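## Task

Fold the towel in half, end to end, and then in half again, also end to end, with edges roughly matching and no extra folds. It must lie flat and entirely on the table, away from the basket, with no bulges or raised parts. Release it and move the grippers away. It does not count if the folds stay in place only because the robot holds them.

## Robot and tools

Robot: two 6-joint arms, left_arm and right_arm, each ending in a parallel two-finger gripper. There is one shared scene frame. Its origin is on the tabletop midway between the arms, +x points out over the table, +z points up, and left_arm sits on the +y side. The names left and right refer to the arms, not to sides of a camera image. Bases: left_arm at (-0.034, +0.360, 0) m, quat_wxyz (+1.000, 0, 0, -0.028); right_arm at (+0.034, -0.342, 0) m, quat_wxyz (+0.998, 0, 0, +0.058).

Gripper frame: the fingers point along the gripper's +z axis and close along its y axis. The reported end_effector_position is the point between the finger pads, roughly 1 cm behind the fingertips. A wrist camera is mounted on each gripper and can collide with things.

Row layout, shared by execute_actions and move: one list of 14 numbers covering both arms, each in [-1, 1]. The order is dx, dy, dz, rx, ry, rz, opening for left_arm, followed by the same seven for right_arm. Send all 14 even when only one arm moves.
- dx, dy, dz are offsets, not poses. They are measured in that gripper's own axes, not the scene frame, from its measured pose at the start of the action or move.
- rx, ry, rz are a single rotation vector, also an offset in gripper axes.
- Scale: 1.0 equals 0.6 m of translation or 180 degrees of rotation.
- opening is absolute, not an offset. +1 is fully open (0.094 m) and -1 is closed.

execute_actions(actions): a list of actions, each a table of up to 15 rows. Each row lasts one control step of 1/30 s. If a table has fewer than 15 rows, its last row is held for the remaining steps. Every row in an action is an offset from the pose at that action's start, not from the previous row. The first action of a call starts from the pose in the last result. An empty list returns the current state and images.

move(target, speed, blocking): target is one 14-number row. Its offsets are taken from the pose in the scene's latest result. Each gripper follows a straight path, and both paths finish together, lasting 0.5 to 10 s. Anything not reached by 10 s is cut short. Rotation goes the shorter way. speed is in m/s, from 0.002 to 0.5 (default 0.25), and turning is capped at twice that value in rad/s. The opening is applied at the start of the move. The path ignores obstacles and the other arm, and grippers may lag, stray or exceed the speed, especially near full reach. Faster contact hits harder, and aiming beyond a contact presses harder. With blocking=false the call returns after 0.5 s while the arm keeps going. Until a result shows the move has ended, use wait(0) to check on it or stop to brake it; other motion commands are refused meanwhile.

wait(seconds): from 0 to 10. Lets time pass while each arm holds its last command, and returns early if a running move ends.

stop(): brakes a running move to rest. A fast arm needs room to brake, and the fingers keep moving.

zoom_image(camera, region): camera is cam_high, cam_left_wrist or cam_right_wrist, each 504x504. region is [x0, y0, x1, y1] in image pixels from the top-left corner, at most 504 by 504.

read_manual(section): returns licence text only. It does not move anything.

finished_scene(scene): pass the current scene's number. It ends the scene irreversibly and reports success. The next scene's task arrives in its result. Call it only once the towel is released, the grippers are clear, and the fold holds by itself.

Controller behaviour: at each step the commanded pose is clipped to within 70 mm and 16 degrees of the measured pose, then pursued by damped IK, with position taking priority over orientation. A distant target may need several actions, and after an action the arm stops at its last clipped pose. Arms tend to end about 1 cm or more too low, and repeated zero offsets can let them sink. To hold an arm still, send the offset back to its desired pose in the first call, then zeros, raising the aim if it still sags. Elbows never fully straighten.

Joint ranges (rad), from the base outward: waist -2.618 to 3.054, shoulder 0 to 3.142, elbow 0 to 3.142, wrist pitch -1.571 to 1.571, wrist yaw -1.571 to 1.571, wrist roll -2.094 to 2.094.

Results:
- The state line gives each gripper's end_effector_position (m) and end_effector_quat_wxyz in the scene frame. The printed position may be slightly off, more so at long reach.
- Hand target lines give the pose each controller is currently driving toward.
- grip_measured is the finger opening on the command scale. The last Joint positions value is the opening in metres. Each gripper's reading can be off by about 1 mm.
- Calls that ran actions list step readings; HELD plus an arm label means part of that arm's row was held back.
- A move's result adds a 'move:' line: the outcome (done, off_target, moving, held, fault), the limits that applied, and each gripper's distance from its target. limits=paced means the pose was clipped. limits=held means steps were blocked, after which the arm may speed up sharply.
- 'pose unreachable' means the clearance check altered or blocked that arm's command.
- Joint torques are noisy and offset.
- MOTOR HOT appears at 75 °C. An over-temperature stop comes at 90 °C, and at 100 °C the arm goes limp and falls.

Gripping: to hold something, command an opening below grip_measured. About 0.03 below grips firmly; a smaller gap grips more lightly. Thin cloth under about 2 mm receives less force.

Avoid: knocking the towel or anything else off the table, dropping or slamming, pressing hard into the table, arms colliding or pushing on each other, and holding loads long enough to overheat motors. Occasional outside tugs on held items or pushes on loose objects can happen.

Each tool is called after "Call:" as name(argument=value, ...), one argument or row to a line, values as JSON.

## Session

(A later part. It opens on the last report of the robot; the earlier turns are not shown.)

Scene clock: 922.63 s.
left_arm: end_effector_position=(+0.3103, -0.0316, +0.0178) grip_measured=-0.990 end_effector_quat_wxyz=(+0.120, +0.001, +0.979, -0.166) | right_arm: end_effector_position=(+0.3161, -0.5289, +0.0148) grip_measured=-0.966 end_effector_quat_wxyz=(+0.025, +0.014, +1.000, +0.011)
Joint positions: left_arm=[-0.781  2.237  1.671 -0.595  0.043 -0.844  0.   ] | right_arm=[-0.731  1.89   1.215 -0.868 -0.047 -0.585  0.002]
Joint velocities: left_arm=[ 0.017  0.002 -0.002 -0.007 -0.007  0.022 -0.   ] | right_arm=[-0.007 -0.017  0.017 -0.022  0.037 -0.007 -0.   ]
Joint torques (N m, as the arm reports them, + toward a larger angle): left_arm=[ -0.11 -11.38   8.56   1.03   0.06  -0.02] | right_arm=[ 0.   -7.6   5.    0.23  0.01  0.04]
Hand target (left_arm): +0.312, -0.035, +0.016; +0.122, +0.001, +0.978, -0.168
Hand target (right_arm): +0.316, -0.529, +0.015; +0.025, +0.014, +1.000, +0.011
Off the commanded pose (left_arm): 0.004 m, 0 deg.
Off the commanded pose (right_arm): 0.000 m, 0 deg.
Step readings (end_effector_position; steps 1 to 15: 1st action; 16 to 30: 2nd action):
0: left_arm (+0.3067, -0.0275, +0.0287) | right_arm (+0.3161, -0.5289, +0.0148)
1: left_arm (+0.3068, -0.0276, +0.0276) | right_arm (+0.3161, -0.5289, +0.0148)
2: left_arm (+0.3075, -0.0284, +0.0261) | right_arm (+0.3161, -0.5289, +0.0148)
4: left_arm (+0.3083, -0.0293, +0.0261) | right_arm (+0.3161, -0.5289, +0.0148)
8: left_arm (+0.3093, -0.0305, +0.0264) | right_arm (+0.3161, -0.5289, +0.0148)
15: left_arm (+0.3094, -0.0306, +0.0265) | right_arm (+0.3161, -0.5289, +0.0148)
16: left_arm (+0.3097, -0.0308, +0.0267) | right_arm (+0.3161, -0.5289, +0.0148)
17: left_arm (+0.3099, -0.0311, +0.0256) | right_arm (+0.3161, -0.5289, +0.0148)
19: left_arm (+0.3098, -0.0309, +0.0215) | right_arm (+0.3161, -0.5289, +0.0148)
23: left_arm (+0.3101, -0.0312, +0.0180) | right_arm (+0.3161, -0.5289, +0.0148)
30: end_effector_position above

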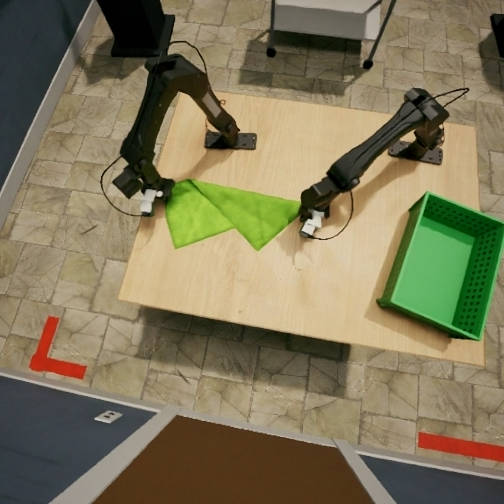

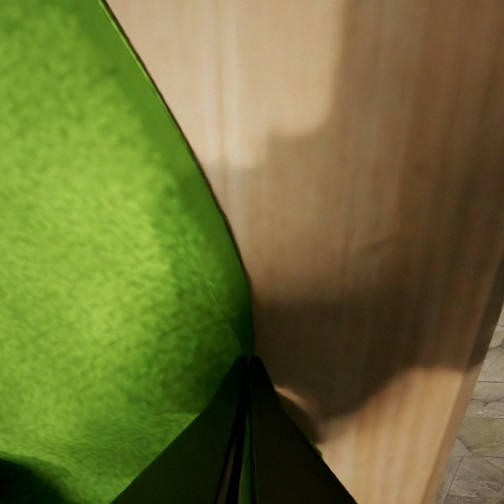

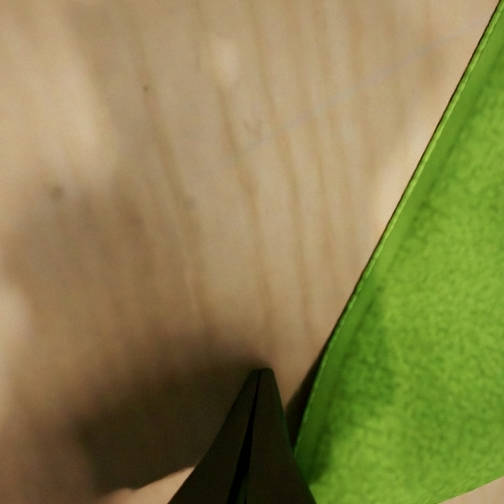

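Call:
execute_actions(
  actions=[
    [[0,0,-0.06,-0.106,0.077,0,0.28, 0,0,0,0,0,0,-1]],
    [[0,0,0,0,0,0,0.28, 0,0,0,0,0,0,-1]],
  ],
)

Scene clock: 932.87 s.
left_arm: end_effector_position=(+0.3208, -0.0358, +0.0540) grip_measured=+0.277 end_effector_quat_wxyz=(+0.052, -0.003, +0.996, -0.070) | right_arm: end_effector_position=(+0.3161, -0.5289, +0.0148) grip_measured=-0.966 end_effector_quat_wxyz=(+0.025, +0.014, +1.000, +0.011)
Joint positions: left_arm=[-0.781  2.542  2.426 -1.28   0.015 -0.844  0.06 ] | right_arm=[-0.731  1.89   1.215 -0.868 -0.047 -0.585  0.002]
Joint velocities: left_arm=[-0.002 -0.002  0.002 -0.037  0.022  0.022 -0.   ] | right_arm=[-0.002 -0.002  0.017  0.022  0.037 -0.037 -0.001]
Joint torques (N m, as the arm reports them, + toward a larger angle): left_arm=[ -0.06 -15.41   7.26   0.6    0.04  -0.01] | right_arm=[ 0.01 -7.63  4.94  0.23 -0.01  0.04]
Hand target (left_arm): +0.322, -0.038, +0.063; +0.060, -0.003, +0.995, -0.078
Hand target (right_arm): +0.316, -0.529, +0.015; +0.025, +0.014, +1.000, +0.011
Off the commanded pose (left_arm): 0.009 m, 1 deg.
Off the commanded pose (right_arm): 0.000 m, 0 deg.
Step readings (end_effector_position; steps 1 to 15: 1st action; 16 to 30: 2nd action):
0: left_arm (+0.3104, -0.0317, +0.0179) | right_arm (+0.3161, -0.5289, +0.0148)
1: left_arm (+0.3095, -0.0306, +0.0212) | right_arm (+0.3161, -0.5289, +0.0148)
2: left_arm (+0.3100, -0.0306, +0.0267) | right_arm (+0.3161, -0.5289, +0.0148)
4: left_arm (+0.3164, -0.0360, +0.0442) | right_arm (+0.3161, -0.5289, +0.0148)
8: left_arm (+0.3268, -0.0451, +0.0736) | right_arm (+0.3161, -0.5289, +0.0148)
15: left_arm (+0.3224, -0.0376, +0.0627) | right_arm (+0.3161, -0.5289, +0.0148)
16: left_arm (+0.3221, -0.0372, +0.0591) | right_arm (+0.3161, -0.5289, +0.0148)
17: left_arm (+0.3214, -0.0365, +0.0554) | right_arm (+0.3161, -0.5289, +0.0148)
19: left_arm (+0.3207, -0.0357, +0.0534) | right_arm (+0.3161, -0.5289, +0.0148)
23: left_arm (+0.3208, -0.0358, +0.0540) | right_arm (+0.3161, -0.5289, +0.0148)
30: end_effector_position above

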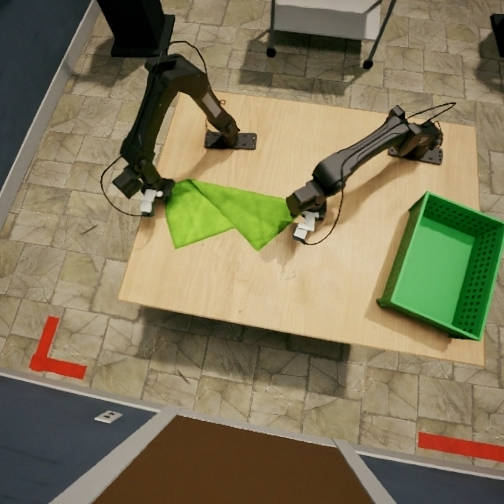

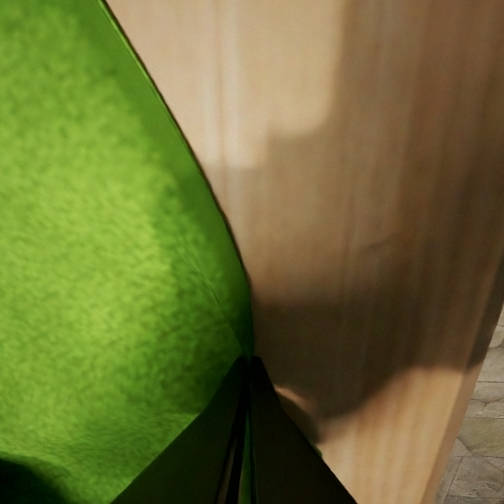

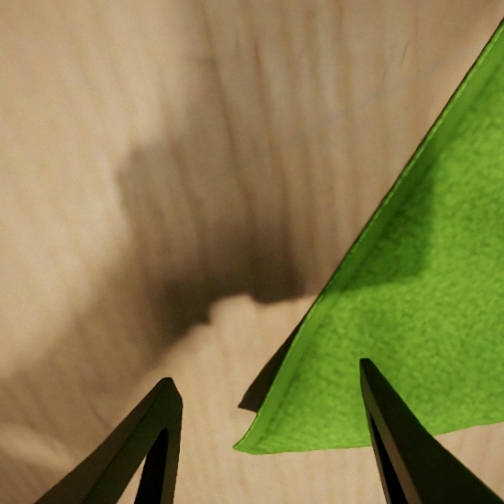

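Call:
execute_actions(
  actions=[
    [[0,-0.03,0,0,0,0,0.28, 0,0,0,0,0,0,-1]],
    [[0,0,0.085,0,0,0,0.28, 0,0,0,0,0,0,-1]],
    [[0,0,0.02,0,0,0,-1, 0,0,0,0,0,0,-1]],
  ],
)

Scene clock: 952.60 s.
left_arm: end_effector_position=(+0.3328, -0.0642, +0.0197) grip_measured=-0.990 end_effector_quat_wxyz=(+0.064, -0.002, +0.994, -0.086) | right_arm: end_effector_position=(+0.3161, -0.5289, +0.0148) grip_measured=-0.966 end_effector_quat_wxyz=(+0.025, +0.014, +1.000, +0.011)
Joint positions: left_arm=[-0.799  2.684  2.552 -1.224  0.015 -0.861  0.   ] | right_arm=[-0.731  1.89   1.215 -0.868 -0.047 -0.585  0.002]
Joint velocities: left_arm=[-0.012 -0.012 -0.002 -0.066 -0.007 -0.037 -0.   ] | right_arm=[-0.012 -0.012 -0.012  0.007  0.037  0.007  0.001]
Joint torques (N m, as the arm reports them, + toward a larger angle): left_arm=[ -0.1  -14.08   5.86   0.79   0.04  -0.02] | right_arm=[ 0.07 -7.7   4.89  0.26 -0.02  0.03]
Hand target (left_arm): +0.333, -0.065, +0.011; +0.063, -0.002, +0.994, -0.084
Hand target (right_arm): +0.316, -0.529, +0.015; +0.025, +0.014, +1.000, +0.011
Off the commanded pose (left_arm): 0.008 m, 0 deg.
Off the commanded pose (right_arm): 0.000 m, 0 deg.
Step readings (end_effector_position; steps 1 to 15: 1st action; 16 to 30: 2nd action; 31 to 45: 3rd action):
0: left_arm (+0.3208, -0.0358, +0.0540) | right_arm (+0.3161, -0.5289, +0.0148)
1: left_arm (+0.3208, -0.0367, +0.0544) | right_arm (+0.3161, -0.5289, +0.0148)
2: left_arm (+0.3233, -0.0401, +0.0556) | right_arm (+0.3161, -0.5289, +0.0148)
4: left_arm (+0.3278, -0.0485, +0.0571) | right_arm (+0.3161, -0.5289, +0.0148)
8: left_arm (+0.3274, -0.0554, +0.0562) | right_arm (+0.3161, -0.5289, +0.0148)
15: left_arm (+0.3244, -0.0539, +0.0547) | right_arm (+0.3161, -0.5289, +0.0148)
16: left_arm (+0.3245, -0.0540, +0.0504) | right_arm (+0.3161, -0.5289, +0.0148)
17: left_arm (+0.3258, -0.0556, +0.0464) | right_arm (+0.3161, -0.5289, +0.0148)
19: left_arm (+0.3257, -0.0554, +0.0311) | right_arm (+0.3161, -0.5289, +0.0148)
23: left_arm (+0.3282, -0.0589, +0.0253) | right_arm (+0.3161, -0.5289, +0.0148)
30: left_arm (+0.3313, -0.0625, +0.0230) | right_arm (+0.3161, -0.5289, +0.0148)
31: left_arm (+0.3316, -0.0625, +0.0230) | right_arm (+0.3161, -0.5289, +0.0148)
32: left_arm (+0.3321, -0.0631, +0.0232) | right_arm (+0.3161, -0.5289, +0.0148)
34: left_arm (+0.3324, -0.0636, +0.0215) | right_arm (+0.3161, -0.5289, +0.0148)
38: left_arm (+0.3326, -0.0640, +0.0198) | right_arm (+0.3161, -0.5289, +0.0148)
45: end_effector_position above

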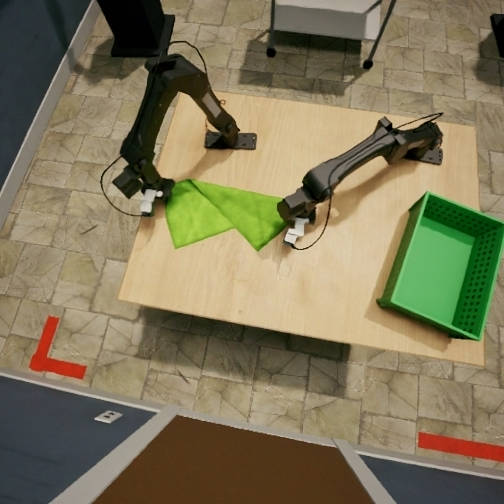

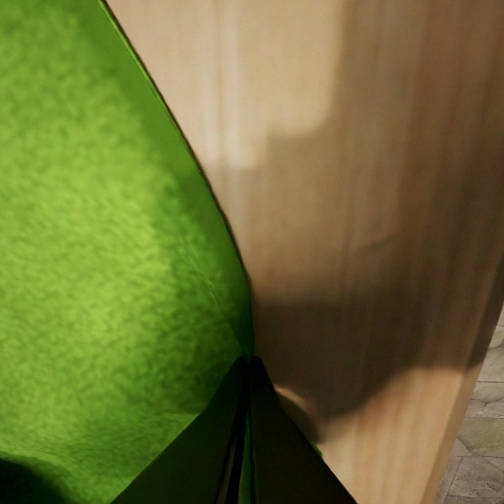

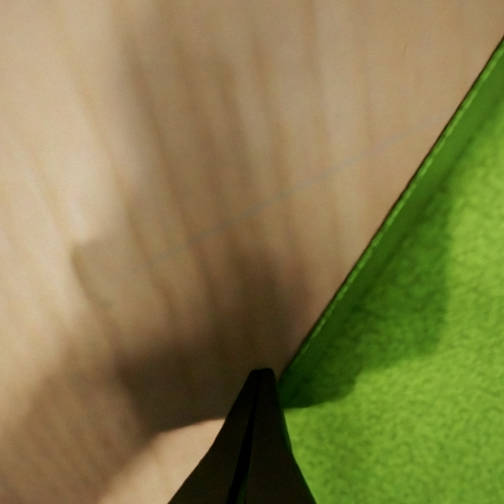

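Call:
execute_actions(
  actions=[
    [[0,0,-0.04,0,0,0,-1, 0,0,0,0,0,0,-1],[0,0,-0.04,0,0,0,-1, 0,0,0,0,0,0,-1],[0,0,-0.04,0,0,0,-1, 0,0,0,0,0,0,-1],[0,0,-0.04,0,0,0,0.28, 0,0,0,0,0,0,-1]],
    [[0,0,0.09,0,0,0,0.28, 0,0,0,0,0,0,-1]],
    [[0,0,0.03,0,0,0,0.28, 0,0,0,0,0,0,-1]],
    [[0,0,0.03,0,0,0,-1, 0,0,0,0,0,0,-1]],
  ],
)

Scene clock: 972.50 s.
left_arm: end_effector_position=(+0.3361, -0.0692, +0.0195) grip_measured=-0.990 end_effector_quat_wxyz=(+0.073, -0.002, +0.992, -0.100) | right_arm: end_effector_position=(+0.3161, -0.5289, +0.0148) grip_measured=-0.966 end_effector_quat_wxyz=(+0.025, +0.014, +1.000, +0.011)
Joint positions: left_arm=[-0.799  2.663  2.504 -1.164  0.02  -0.861  0.   ] | right_arm=[-0.731  1.89   1.215 -0.868 -0.047 -0.585  0.002]
Joint velocities: left_arm=[ 0.002  0.002 -0.002 -0.037 -0.022 -0.037  0.   ] | right_arm=[-0.022  0.007  0.007 -0.037  0.037 -0.037 -0.   ]
Joint torques (N m, as the arm reports them, + toward a larger angle): left_arm=[ -0.15 -13.31   6.1    0.86   0.03  -0.02] | right_arm=[-0.04 -7.61  4.96  0.23 -0.01  0.03]
Hand target (left_arm): +0.335, -0.069, +0.006; +0.069, -0.002, +0.993, -0.094
Hand target (right_arm): +0.316, -0.529, +0.015; +0.025, +0.014, +1.000, +0.011
Off the commanded pose (left_arm): 0.014 m, 1 deg.
Off the commanded pose (right_arm): 0.000 m, 0 deg.
Step readings (end_effector_position; steps 1 to 15: 1st action; 16 to 30: 2nd action; 31 to 45: 3rd action; 46 to 60: 4th action):
0: left_arm (+0.3328, -0.0642, +0.0197) | right_arm (+0.3161, -0.5289, +0.0148)
1: left_arm (+0.3324, -0.0637, +0.0201) | right_arm (+0.3161, -0.5289, +0.0148)
2: left_arm (+0.3314, -0.0627, +0.0203) | right_arm (+0.3161, -0.5289, +0.0148)
4: left_arm (+0.3298, -0.0607, +0.0210) | right_arm (+0.3161, -0.5289, +0.0148)
8: left_arm (+0.3287, -0.0605, +0.0249) | right_arm (+0.3161, -0.5289, +0.0148)
15: left_arm (+0.3273, -0.0588, +0.0267) | right_arm (+0.3161, -0.5289, +0.0148)
16: left_arm (+0.3276, -0.0591, +0.0229) | right_arm (+0.3161, -0.5289, +0.0148)
17: left_arm (+0.3288, -0.0606, +0.0200) | right_arm (+0.3161, -0.5289, +0.0148)
19: left_arm (+0.3312, -0.0634, +0.0206) | right_arm (+0.3161, -0.5289, +0.0148)
23: left_arm (+0.3330, -0.0654, +0.0213) | right_arm (+0.3161, -0.5289, +0.0148)
30: left_arm (+0.3330, -0.0655, +0.0213) | right_arm (+0.3161, -0.5289, +0.0148)
31: left_arm (+0.3332, -0.0658, +0.0230) | right_arm (+0.3161, -0.5289, +0.0148)
32: left_arm (+0.3333, -0.0658, +0.0230) | right_arm (+0.3161, -0.5289, +0.0148)
34: left_arm (+0.3333, -0.0658, +0.0230) | right_arm (+0.3161, -0.5289, +0.0148)
38: left_arm (+0.3333, -0.0658, +0.0230) | right_arm (+0.3161, -0.5289, +0.0148)
45: left_arm (+0.3333, -0.0658, +0.0230) | right_arm (+0.3161, -0.5289, +0.0148)
46: left_arm (+0.3335, -0.0659, +0.0230) | right_arm (+0.3161, -0.5289, +0.0148)
47: left_arm (+0.3343, -0.0668, +0.0227) | right_arm (+0.3161, -0.5289, +0.0148)
49: left_arm (+0.3348, -0.0674, +0.0203) | right_arm (+0.3161, -0.5289, +0.0148)
53: left_arm (+0.3359, -0.0690, +0.0194) | right_arm (+0.3161, -0.5289, +0.0148)
60: end_effector_position above

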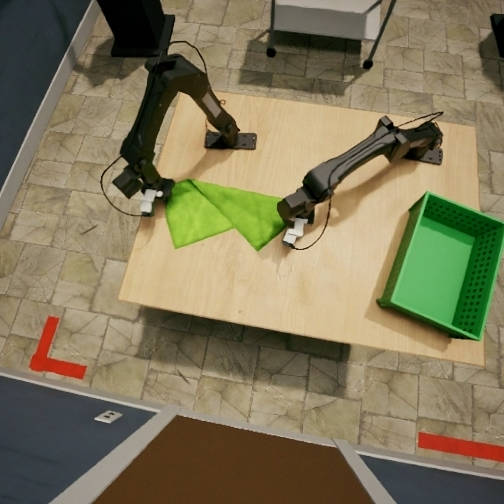

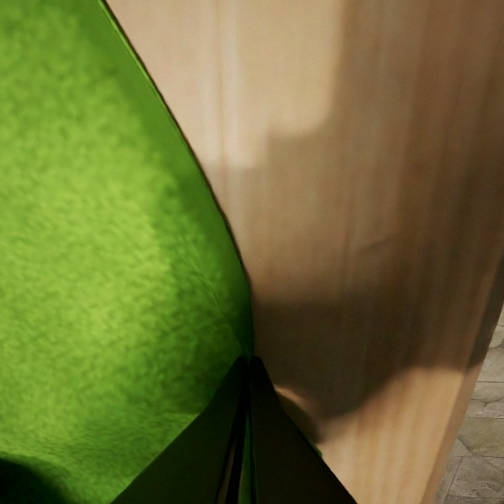

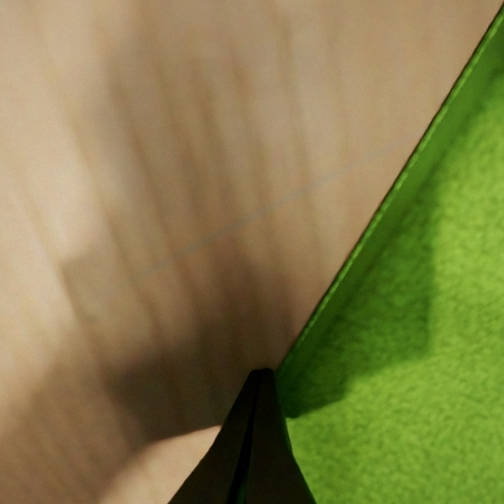

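Call:
execute_actions(
  actions=[
    [[0.1,0.2,-0.25,0,0,0,-1, 0,0,0.0,0,0,0,0.5]],
    [[0,0,0,0,0,0,-1, 0,0.1,-0.15,0,0,0,0.28]],
  ],
)

Scene clock: 984.53 s.
left_arm: end_effector_position=(+0.2558, +0.0849, +0.1406) grip_measured=-0.990 end_effector_quat_wxyz=(+0.072, -0.018, +0.993, -0.092) | right_arm: end_effector_position=(+0.3176, -0.4735, +0.1029) grip_measured=+0.283 end_effector_quat_wxyz=(+0.036, +0.006, +0.999, +0.005)
Joint positions: left_arm=[-0.691  1.841  1.637 -1.136  0.033 -0.788  0.   ] | right_arm=[-0.578  1.675  1.314 -1.15  -0.04  -0.448  0.06 ]
Joint velocities: left_arm=[-0.032 -0.002 -0.022  0.037  0.066  0.066 -0.001] | right_arm=[ 0.007 -0.002 -0.017 -0.212  0.007  0.066  0.   ]
Joint torques (N m, as the arm reports them, + toward a larger angle): left_arm=[-0.39 -8.45  7.6   0.62  0.04 -0.02] | right_arm=[-0.02 -6.12  6.78  0.2   0.01  0.05]
Hand target (left_arm): +0.255, +0.085, +0.138; +0.069, -0.017, +0.994, -0.088
Hand target (right_arm): +0.314, -0.472, +0.106; +0.026, +0.014, +1.000, +0.010
Off the commanded pose (left_arm): 0.003 m, 1 deg.
Off the commanded pose (right_arm): 0.006 m, 2 deg.
Step readings (end_effector_position; steps 1 to 15: 1st action; 16 to 30: 2nd action):
0: left_arm (+0.3361, -0.0692, +0.0195) | right_arm (+0.3161, -0.5289, +0.0148)
1: left_arm (+0.3340, -0.0665, +0.0210) | right_arm (+0.3161, -0.5291, +0.0148)
2: left_arm (+0.3259, -0.0564, +0.0218) | right_arm (+0.3164, -0.5296, +0.0148)
4: left_arm (+0.3071, -0.0310, +0.0293) | right_arm (+0.3164, -0.5298, +0.0148)
8: left_arm (+0.2731, +0.0229, +0.0600) | right_arm (+0.3162, -0.5296, +0.0148)
15: left_arm (+0.2545, +0.0845, +0.1380) | right_arm (+0.3162, -0.5296, +0.0148)
16: left_arm (+0.2557, +0.0850, +0.1433) | right_arm (+0.3162, -0.5278, +0.0183)
17: left_arm (+0.2558, +0.0851, +0.1452) | right_arm (+0.3136, -0.5215, +0.0242)
19: left_arm (+0.2557, +0.0850, +0.1440) | right_arm (+0.3146, -0.5057, +0.0447)
23: left_arm (+0.2558, +0.0849, +0.1407) | right_arm (+0.3243, -0.4805, +0.0908)
30: end_effector_position above

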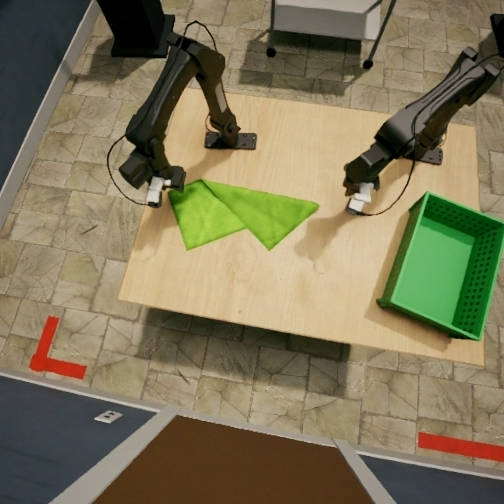

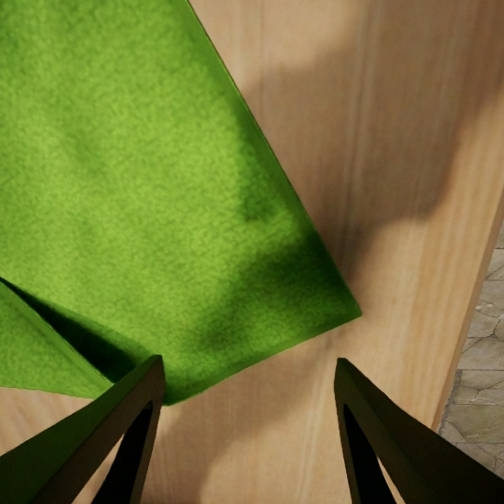

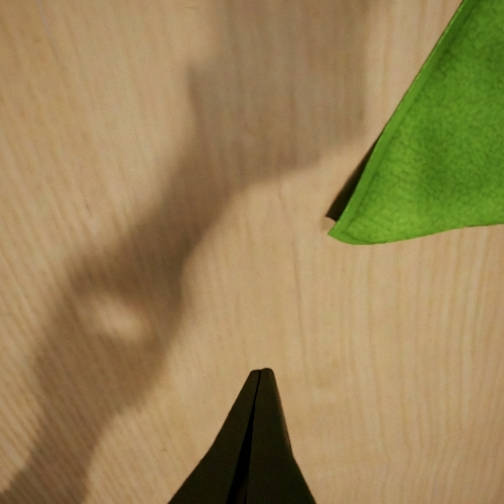

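Call:
move(
  target=[0,0,0,0,0,0,-1, -0.07,0.74,0.04,0,0,0,0.28],
)

Scene clock: 993.07 s.
left_arm: end_effector_position=(+0.2558, +0.0849, +0.1406) grip_measured=-0.990 end_effector_quat_wxyz=(+0.072, -0.018, +0.993, -0.092) | right_arm: end_effector_position=(+0.3587, -0.0266, +0.0907) grip_measured=+0.283 end_effector_quat_wxyz=(+0.030, +0.002, +0.999, +0.022)
Joint positions: left_arm=[-0.691  1.841  1.637 -1.136  0.033 -0.788  0.   ] | right_arm=[ 0.656  2.232  2.037 -1.303  0.011  0.777  0.06 ]
Joint velocities: left_arm=[ 0.007 -0.002 -0.002 -0.022 -0.007  0.037  0.   ] | right_arm=[-0.002 -0.012 -0.012 -0.081  0.007 -0.037  0.002]
Joint torques (N m, as the arm reports them, + toward a larger angle): left_arm=[ 0.06 -8.87  7.53  0.63  0.07 -0.01] | right_arm=[-0.11 -9.41  7.68  0.19  0.16  0.11]
Hand target (left_arm): +0.256, +0.085, +0.141; +0.072, -0.018, +0.993, -0.092
Hand target (right_arm): +0.364, -0.027, +0.090; +0.034, +0.007, +0.999, +0.015
Off the commanded pose (left_arm): 0.000 m, 0 deg.
Off the commanded pose (right_arm): 0.010 m, 2 deg.
move: done

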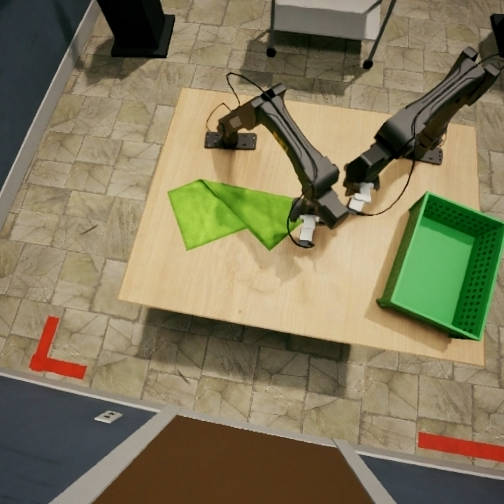

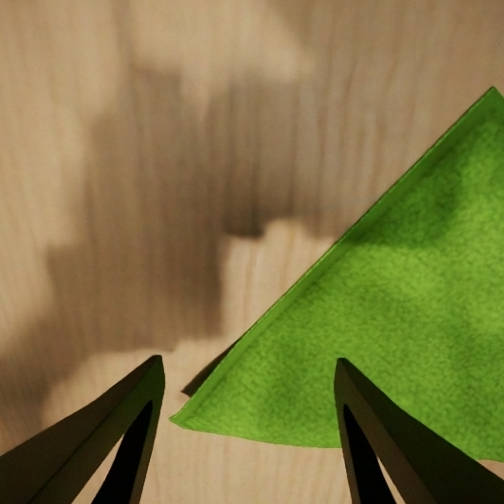

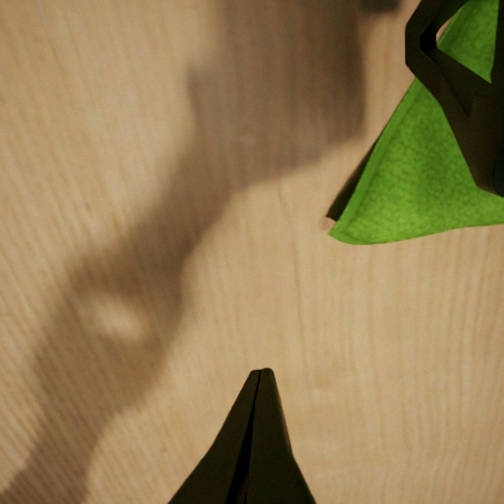

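Call:
execute_actions(
  actions=[
    [[0,0,0,0,0,0,-1, 0.01,0,0.13,0,0,0,0.28]],
    [[0,0,0,0,0,0,-1, 0,0,0.02,0,0,0,-1]],
  ],
)

Scene clock: 998.03 s.
left_arm: end_effector_position=(+0.2558, +0.0849, +0.1406) grip_measured=-0.990 end_effector_quat_wxyz=(+0.072, -0.018, +0.993, -0.092) | right_arm: end_effector_position=(+0.3637, -0.0214, +0.0211) grip_measured=-0.978 end_effector_quat_wxyz=(+0.040, +0.004, +0.999, +0.033)
Joint positions: left_arm=[-0.691  1.841  1.637 -1.136  0.033 -0.788  0.   ] | right_arm=[ 0.656  2.259  1.801 -1.01   0.01   0.78   0.001]
Joint velocities: left_arm=[-0.002 -0.012  0.007 -0.007 -0.022 -0.066  0.001] | right_arm=[-0.002 -0.007 -0.007  0.007  0.007  0.022 -0.001]
Joint torques (N m, as the arm reports them, + toward a larger angle): left_arm=[-0.05 -8.89  7.64  0.66  0.06  0.01] | right_arm=[-0.03 -9.83  3.67  0.42  0.01  0.02]
Hand target (left_arm): +0.256, +0.085, +0.141; +0.072, -0.018, +0.993, -0.092
Hand target (right_arm): +0.359, -0.026, +0.009; +0.030, +0.004, +0.999, +0.023
Off the commanded pose (left_arm): 0.000 m, 0 deg.
Off the commanded pose (right_arm): 0.014 m, 2 deg.
Step readings (end_effector_position; steps 1 to 15: 1st action; 16 to 30: 2nd action):
0: left_arm (+0.2558, +0.0849, +0.1406) | right_arm (+0.3584, -0.0269, +0.0906)
1: left_arm (+0.2558, +0.0849, +0.1406) | right_arm (+0.3589, -0.0264, +0.0849)
2: left_arm (+0.2558, +0.0849, +0.1406) | right_arm (+0.3583, -0.0270, +0.0766)
4: left_arm (+0.2558, +0.0849, +0.1406) | right_arm (+0.3520, -0.0332, +0.0506)
8: left_arm (+0.2558, +0.0849, +0.1406) | right_arm (+0.3470, -0.0381, +0.0194)
15: left_arm (+0.2558, +0.0849, +0.1406) | right_arm (+0.3586, -0.0264, +0.0205)
16: left_arm (+0.2558, +0.0849, +0.1406) | right_arm (+0.3593, -0.0256, +0.0206)
17: left_arm (+0.2558, +0.0849, +0.1406) | right_arm (+0.3601, -0.0248, +0.0207)
19: left_arm (+0.2558, +0.0849, +0.1406) | right_arm (+0.3616, -0.0234, +0.0209)
23: left_arm (+0.2558, +0.0849, +0.1406) | right_arm (+0.3630, -0.0221, +0.0210)
30: end_effector_position above

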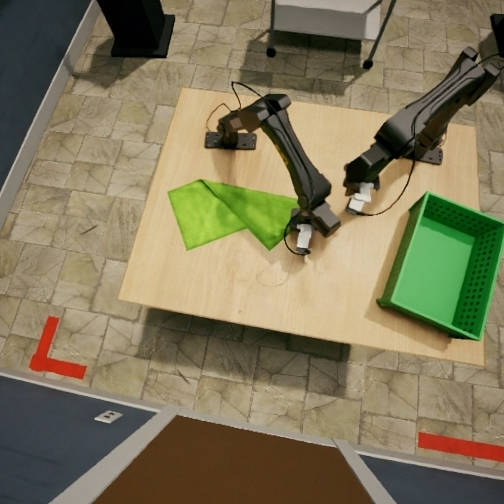

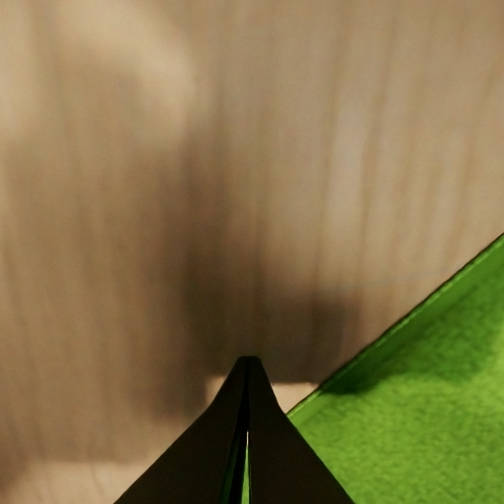

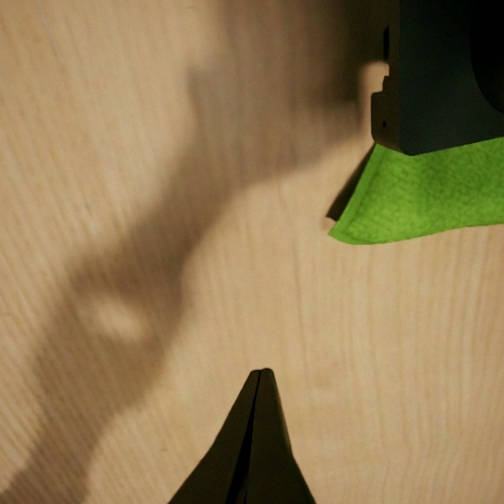

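Call:
execute_actions(
  actions=[
    [[0,0,0,0,0,0,-1, 0,0,-0.05,0,0,0,-1],[0,0,0,0,0,0,-1, 0,0,-0.05,0,0,0,-1],[0,0,0,0,0,0,-1, 0,0,-0.05,0,0,0,0.28],[0,0,0,0,0,0,-1, 0,0,-0.05,0,0,0,0.28],[0,0,0,0,0,0,-1, 0.025,-0.05,-0.05,0,0,0,0.28]],
    [[0,0,0,0,0,0,-1, 0,0,0.085,0,0,0,0.28]],
    [[0,0,0,0,0,0,-1, 0,0,0.02,0,0,0,-1]],
  ],
)

Scene clock: 1007.83 s.
left_arm: end_effector_position=(+0.2558, +0.0849, +0.1406) grip_measured=-0.990 end_effector_quat_wxyz=(+0.072, -0.018, +0.993, -0.092) | right_arm: end_effector_position=(+0.3551, -0.0419, +0.0194) grip_measured=-0.966 end_effector_quat_wxyz=(+0.057, +0.003, +0.998, +0.041)
Joint positions: left_arm=[-0.691  1.841  1.637 -1.136  0.033 -0.788  0.   ] | right_arm=[ 0.64   2.147  1.606 -0.891  0.019  0.762  0.002]
Joint velocities: left_arm=[-0.012  0.002  0.012 -0.007  0.051  0.022  0.001] | right_arm=[-0.012 -0.002 -0.007  0.081  0.007  0.022 -0.   ]
Joint torques (N m, as the arm reports them, + toward a larger angle): left_arm=[-0.1  -8.82  7.59  0.61  0.06 -0.02] | right_arm=[ 0.   -8.82  4.01  0.64 -0.04  0.01]
Hand target (left_arm): +0.256, +0.085, +0.141; +0.072, -0.018, +0.993, -0.092
Hand target (right_arm): +0.353, -0.043, +0.007; +0.050, +0.003, +0.998, +0.038
Off the commanded pose (left_arm): 0.000 m, 0 deg.
Off the commanded pose (right_arm): 0.012 m, 1 deg.
Step readings (end_effector_position; steps 1 to 15: 1st action; 16 to 30: 2nd action; 31 to 45: 3rd action):
0: left_arm (+0.2558, +0.0849, +0.1406) | right_arm (+0.3638, -0.0213, +0.0211)
1: left_arm (+0.2558, +0.0849, +0.1406) | right_arm (+0.3632, -0.0218, +0.0222)
2: left_arm (+0.2558, +0.0849, +0.1406) | right_arm (+0.3619, -0.0231, +0.0233)
4: left_arm (+0.2558, +0.0849, +0.1406) | right_arm (+0.3604, -0.0245, +0.0275)
8: left_arm (+0.2558, +0.0849, +0.1406) | right_arm (+0.3452, -0.0433, +0.0371)
15: left_arm (+0.2558, +0.0849, +0.1406) | right_arm (+0.3471, -0.0476, +0.0492)
16: left_arm (+0.2558, +0.0849, +0.1406) | right_arm (+0.3478, -0.0470, +0.0454)
17: left_arm (+0.2558, +0.0849, +0.1406) | right_arm (+0.3494, -0.0454, +0.0414)
19: left_arm (+0.2558, +0.0849, +0.1406) | right_arm (+0.3482, -0.0466, +0.0265)
23: left_arm (+0.2558, +0.0849, +0.1406) | right_arm (+0.3517, -0.0437, +0.0193)
30: left_arm (+0.2558, +0.0849, +0.1406) | right_arm (+0.3522, -0.0433, +0.0189)
31: left_arm (+0.2558, +0.0849, +0.1406) | right_arm (+0.3523, -0.0434, +0.0189)
32: left_arm (+0.2558, +0.0849, +0.1406) | right_arm (+0.3527, -0.0437, +0.0190)
34: left_arm (+0.2558, +0.0849, +0.1406) | right_arm (+0.3536, -0.0434, +0.0191)
38: left_arm (+0.2558, +0.0849, +0.1406) | right_arm (+0.3551, -0.0420, +0.0194)
45: end_effector_position above

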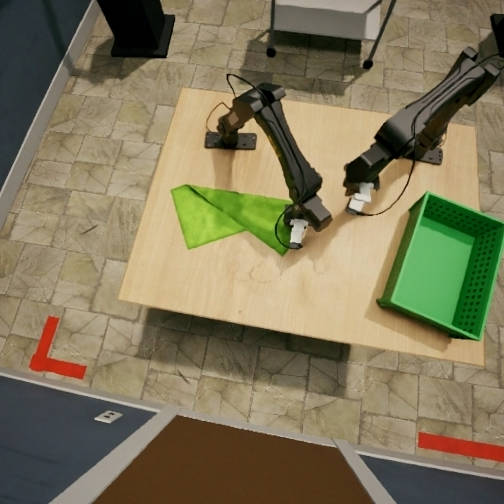

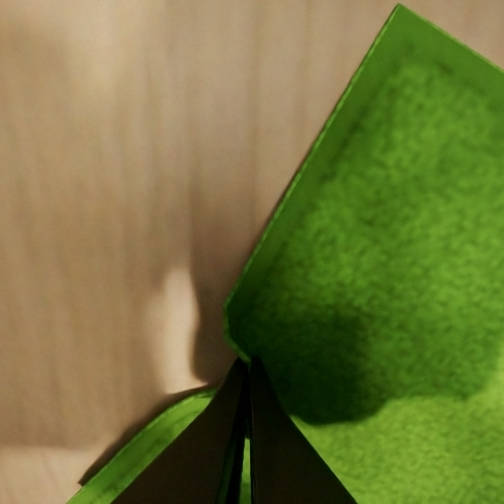

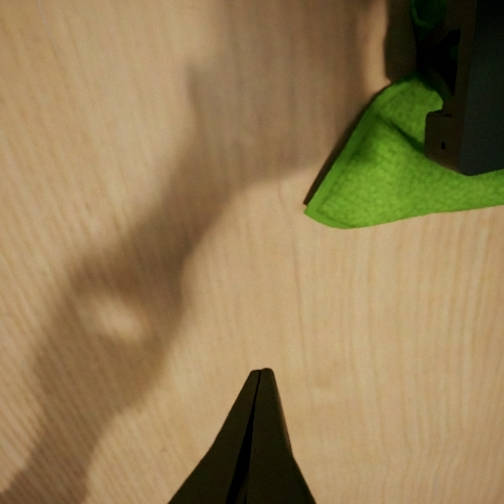

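Call:
move(
  target=[0.25,0.25,-0.1,0,0,0,-1, 0.05,0.2,-0.05,0,0,0,-1],
  speed=0.08,
)

Scene clock: 1019.30 s.
left_arm: end_effector_position=(+0.1006, +0.2314, +0.1484) grip_measured=-0.990 end_effector_quat_wxyz=(+0.073, -0.018, +0.993, -0.094) | right_arm: end_effector_position=(+0.3225, +0.0739, +0.0569) grip_measured=-0.966 end_effector_quat_wxyz=(+0.052, +0.005, +0.997, +0.051)
Joint positions: left_arm=[-0.678  1.013  0.961 -1.284  0.036 -0.775  0.   ] | right_arm=[ 0.857  2.421  2.22  -1.227  0.03   0.98   0.002]
Joint velocities: left_arm=[-0.012 -0.012  0.007  0.051  0.007  0.066 -0.001] | right_arm=[-0.012  0.007 -0.002 -0.139 -0.007 -0.022  0.   ]
Joint torques (N m, as the arm reports them, + toward a larger angle): left_arm=[ 0.94 -2.77  6.34  0.56  0.06  0.13] | right_arm=[  0.64 -10.47   7.6    0.29   0.16   0.05]
Hand target (left_arm): +0.097, +0.237, +0.147; +0.072, -0.018, +0.993, -0.092
Hand target (right_arm): +0.321, +0.076, +0.055; +0.056, +0.003, +0.998, +0.043
Off the commanded pose (left_arm): 0.007 m, 0 deg.
Off the commanded pose (right_arm): 0.002 m, 1 deg.
move: done

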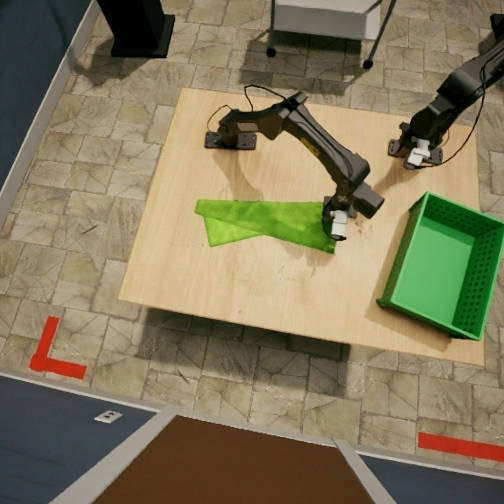

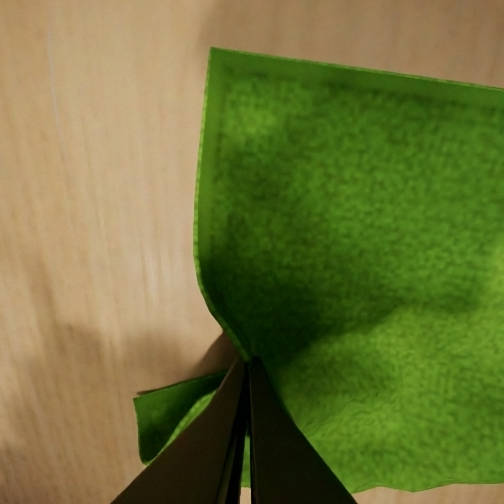

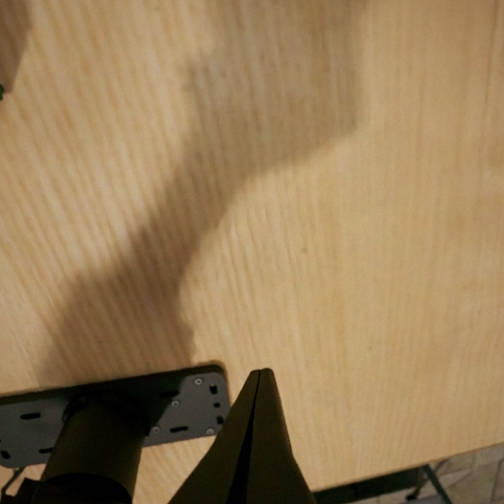

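Lower, release, retreat and look.

Call:
execute_actions(
  actions=[
    [[0,0,0,0,0,0,-1, 0,0,0.06,0,0,0,-1]],
    [[0,0,0,0,0,0,-1, 0,0,0,0,0,0,0.5]],
    [[0,0,0,0,0,0,-1, 0.1,0,-0.2,0,0,0,0.5]],
  ],
)

Call:
zoom_image(
  camera="cam_high",
  region=[150, 160, 370, 290],
)

Scene clock: 1026.43 s.
left_arm: end_effector_position=(+0.1004, +0.2316, +0.1483) grip_measured=-0.990 end_effector_quat_wxyz=(+0.073, -0.018, +0.993, -0.093) | right_arm: end_effector_position=(+0.2511, +0.0795, +0.1496) grip_measured=+0.497 end_effector_quat_wxyz=(+0.060, -0.007, +0.994, +0.087)
Joint positions: left_arm=[-0.678  1.013  0.961 -1.285  0.036 -0.774  0.   ] | right_arm=[ 0.987  2.21   2.218 -1.369  0.027  1.086  0.07 ]
Joint velocities: left_arm=[ 0.022 -0.012  0.002  0.007  0.007  0.007 -0.001] | right_arm=[-0.037  0.017  0.002 -0.242  0.007  0.081 -0.002]
Joint torques (N m, as the arm reports them, + toward a larger angle): left_arm=[-0.07 -0.99  7.53  0.68  0.02  0.  ] | right_arm=[-0.43 -9.35  6.97  0.39  0.14  0.09]
Hand target (left_arm): +0.100, +0.232, +0.148; +0.073, -0.018, +0.993, -0.093
Hand target (right_arm): +0.253, +0.068, +0.145; +0.055, +0.005, +0.997, +0.059
Off the commanded pose (left_arm): 0.000 m, 0 deg.
Off the commanded pose (right_arm): 0.014 m, 4 deg.
Step readings (end_effector_position; steps 1 to 15: 1st action; 16 to 30: 2nd action; 31 to 45: 3rd action):
0: left_arm (+0.1004, +0.2316, +0.1483) | right_arm (+0.3223, +0.0736, +0.0570)
1: left_arm (+0.1004, +0.2316, +0.1483) | right_arm (+0.3227, +0.0742, +0.0543)
2: left_arm (+0.1004, +0.2316, +0.1483) | right_arm (+0.3235, +0.0755, +0.0512)
4: left_arm (+0.1004, +0.2316, +0.1483) | right_arm (+0.3235, +0.0754, +0.0416)
8: left_arm (+0.1004, +0.2316, +0.1483) | right_arm (+0.3233, +0.0762, +0.0314)
15: left_arm (+0.1004, +0.2316, +0.1483) | right_arm (+0.3255, +0.0795, +0.0320)
16: left_arm (+0.1004, +0.2316, +0.1483) | right_arm (+0.3256, +0.0796, +0.0320)
17: left_arm (+0.1004, +0.2316, +0.1483) | right_arm (+0.3256, +0.0796, +0.0320)
19: left_arm (+0.1004, +0.2316, +0.1483) | right_arm (+0.3256, +0.0796, +0.0320)
23: left_arm (+0.1004, +0.2316, +0.1483) | right_arm (+0.3256, +0.0796, +0.0320)
30: left_arm (+0.1004, +0.2316, +0.1483) | right_arm (+0.3256, +0.0796, +0.0320)
31: left_arm (+0.1004, +0.2316, +0.1483) | right_arm (+0.3236, +0.0794, +0.0351)
32: left_arm (+0.1004, +0.2316, +0.1483) | right_arm (+0.3189, +0.0763, +0.0391)
34: left_arm (+0.1004, +0.2316, +0.1483) | right_arm (+0.3072, +0.0741, +0.0569)
38: left_arm (+0.1004, +0.2316, +0.1483) | right_arm (+0.2766, +0.0772, +0.1084)
45: end_effector_position above

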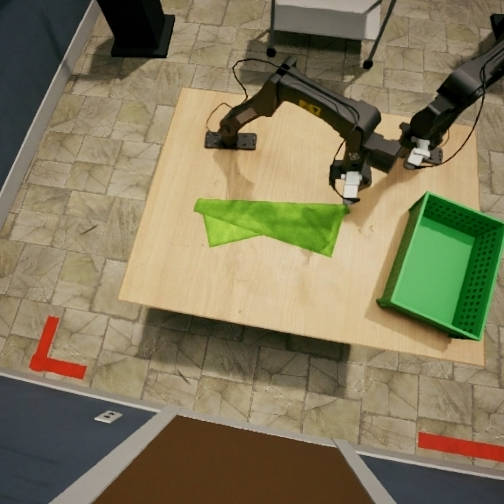

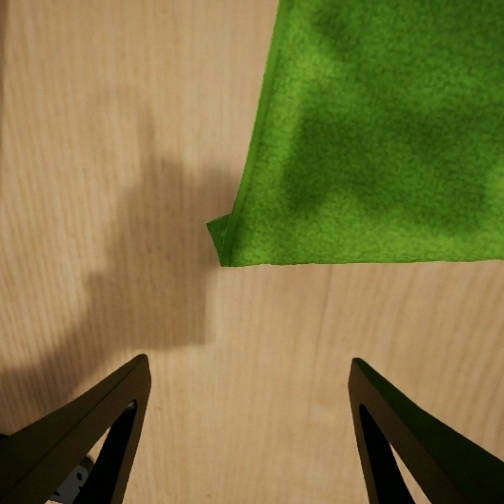

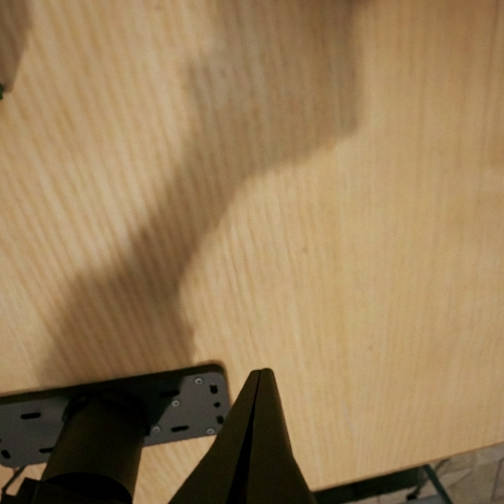

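Region (150, 160, 370, 290) of cam_high's 504x504 image, scaled by 2.291, with more detail than that image has; it fills the top 298 rows of this view, and the rest is white.

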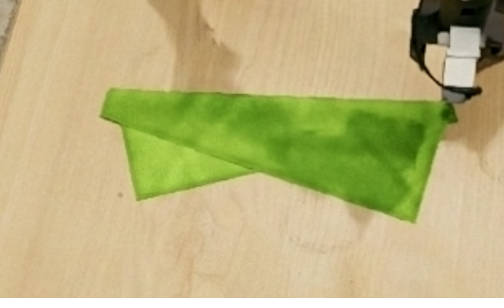

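Call:
move(
  target=[-0.433,-0.287,0.15,0,0,0,0.5, -0.315,-0.63,0.115,0,0,0,0.28],
  speed=0.25,
)

Scene clock: 1040.70 s.
left_arm: end_effector_position=(+0.3687, +0.0529, +0.1316) grip_measured=+0.497 end_effector_quat_wxyz=(+0.072, -0.018, +0.993, -0.092) | right_arm: end_effector_position=(+0.4525, -0.2864, +0.0410) grip_measured=+0.283 end_effector_quat_wxyz=(+0.059, -0.002, +0.996, +0.073)
Joint positions: left_arm=[-0.577  2.361  2.398 -1.38   0.059 -0.677  0.07 ] | right_arm=[-0.046  2.067  1.566 -0.94  -0.138  0.076  0.06 ]
Joint velocities: left_arm=[-0.012 -0.027  0.012  0.022  0.007  0.066  0.001] | right_arm=[ 0.012  0.012 -0.007 -0.037 -0.037 -0.022  0.   ]
Joint torques (N m, as the arm reports them, + toward a larger angle): left_arm=[  0.83 -12.03   9.86   0.54   0.12   0.08] | right_arm=[ 0.49 -8.45  7.56  0.37 -0.17 -0.01]
Hand target (left_arm): +0.372, +0.056, +0.133; +0.072, -0.018, +0.993, -0.093
Hand target (right_arm): +0.459, -0.282, +0.044; +0.065, -0.008, +0.995, +0.080
Off the commanded pose (left_arm): 0.008 m, 0 deg.
Off the commanded pose (right_arm): 0.008 m, 2 deg.
move: done

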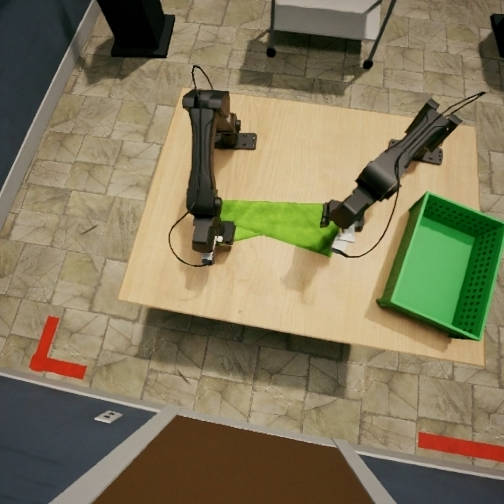

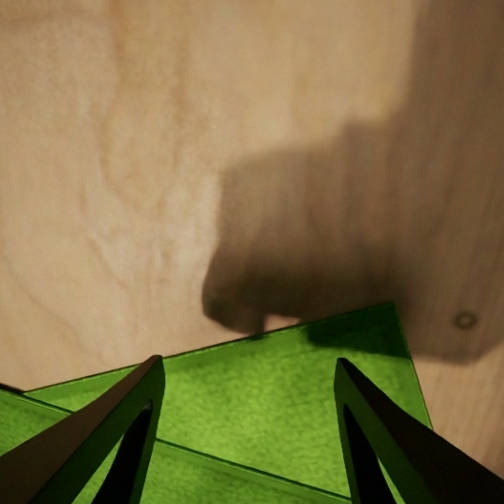

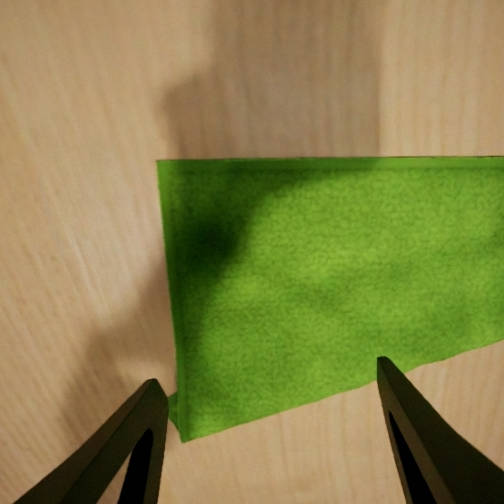

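Call:
execute_actions(
  actions=[
    [[-0.07,-0.07,0,0,0,0,0.5, 0.05,-0.075,-0.01,0,0,0,0.28]],
    [[0,0,0.2,0,0,0,0.5, 0,0,0.06,0,0,0,0.28]],
    [[0,0,0.03,0,0,0,0.5, 0,0,0.02,0,0,0,-1]],
  ],
)

Scene clock: 1052.20 s.
left_arm: end_effector_position=(+0.4472, -0.0124, +0.0300) grip_measured=+0.497 end_effector_quat_wxyz=(+0.131, -0.023, +0.981, -0.139) | right_arm: end_effector_position=(+0.4382, -0.3372, +0.0192) grip_measured=-0.978 end_effector_quat_wxyz=(+0.076, +0.013, +0.995, +0.068)
Joint positions: left_arm=[-0.588  2.82   2.814 -1.183  0.054 -0.703  0.07 ] | right_arm=[-0.17   2.012  1.39  -0.8   -0.141 -0.017  0.001]
Joint velocities: left_arm=[ 0.012  0.002 -0.007  0.022  0.007 -0.051 -0.   ] | right_arm=[-0.002  0.002 -0.002 -0.081 -0.037 -0.007 -0.001]
Joint torques (N m, as the arm reports them, + toward a larger angle): left_arm=[ -0.15 -13.41   9.7    0.87   0.07  -0.04] | right_arm=[ 0.3  -7.7   3.96  0.54 -0.11  0.07]
Hand target (left_arm): +0.448, -0.014, +0.022; +0.130, -0.023, +0.982, -0.138
Hand target (right_arm): +0.433, -0.335, +0.008; +0.063, +0.014, +0.995, +0.069
Off the commanded pose (left_arm): 0.009 m, 0 deg.
Off the commanded pose (right_arm): 0.013 m, 1 deg.
elbow stopped short (left arm): the move would have taken joint 3 (elbow) straighter than the controller allows; a more bent joint 3 avoids this.
Step readings (end_effector_position; steps 1 to 15: 1st action; 16 to 30: 2nd action; 31 to 45: 3rd action):
0: left_arm (+0.3684, +0.0531, +0.1315) | right_arm (+0.4525, -0.2863, +0.0410)
1: left_arm (+0.3708, +0.0514, +0.1336) | right_arm (+0.4516, -0.2887, +0.0399)
2: left_arm (+0.3809, +0.0439, +0.1381) | right_arm (+0.4454, -0.2933, +0.0379)
4: left_arm (+0.4020, +0.0285, +0.1457) | right_arm (+0.4296, -0.3110, +0.0336)
8: left_arm (+0.4163, +0.0179, +0.1455) | right_arm (+0.4220, -0.3360, +0.0301)
15: left_arm (+0.4149, +0.0190, +0.1395) | right_arm (+0.4237, -0.3365, +0.0303)
16: left_arm (+0.4161, +0.0181, +0.1361) | right_arm (+0.4247, -0.3366, +0.0284)
17: left_arm (+0.4199, +0.0153, +0.1332) | right_arm (+0.4267, -0.3367, +0.0258)
19: left_arm (+0.4271, +0.0100, +0.1158) | right_arm (+0.4268, -0.3367, +0.0186)
23: left_arm (+0.4357, +0.0031, +0.0556) | right_arm (+0.4313, -0.3364, +0.0193)
30: left_arm (+0.4432, -0.0096, +0.0385) | right_arm (+0.4315, -0.3364, +0.0194)
31: left_arm (+0.4434, -0.0097, +0.0354) | right_arm (+0.4321, -0.3368, +0.0194)
32: left_arm (+0.4436, -0.0098, +0.0324) | right_arm (+0.4335, -0.3370, +0.0194)
34: left_arm (+0.4441, -0.0102, +0.0303) | right_arm (+0.4353, -0.3371, +0.0188)
38: left_arm (+0.4462, -0.0116, +0.0297) | right_arm (+0.4373, -0.3372, +0.0191)
45: end_effector_position above

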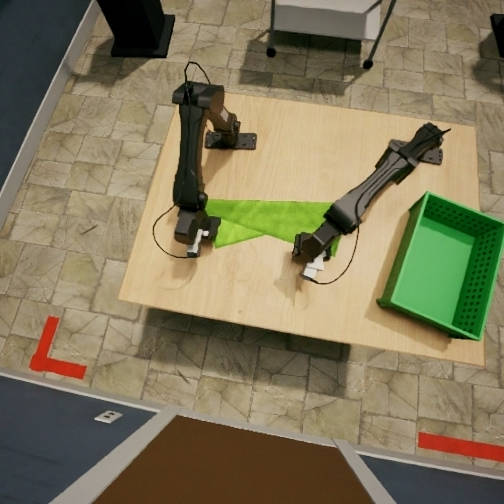

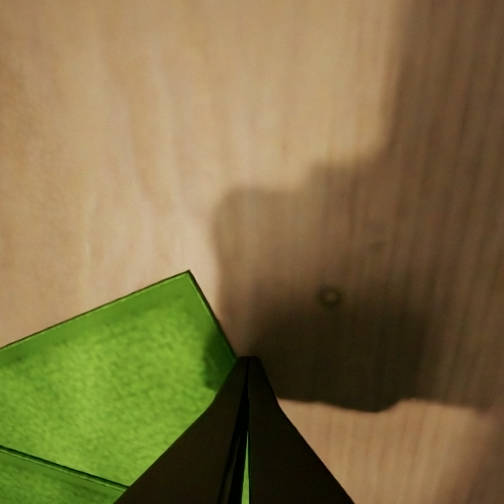

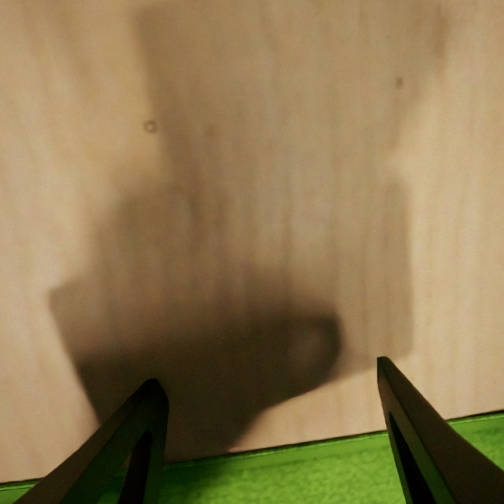

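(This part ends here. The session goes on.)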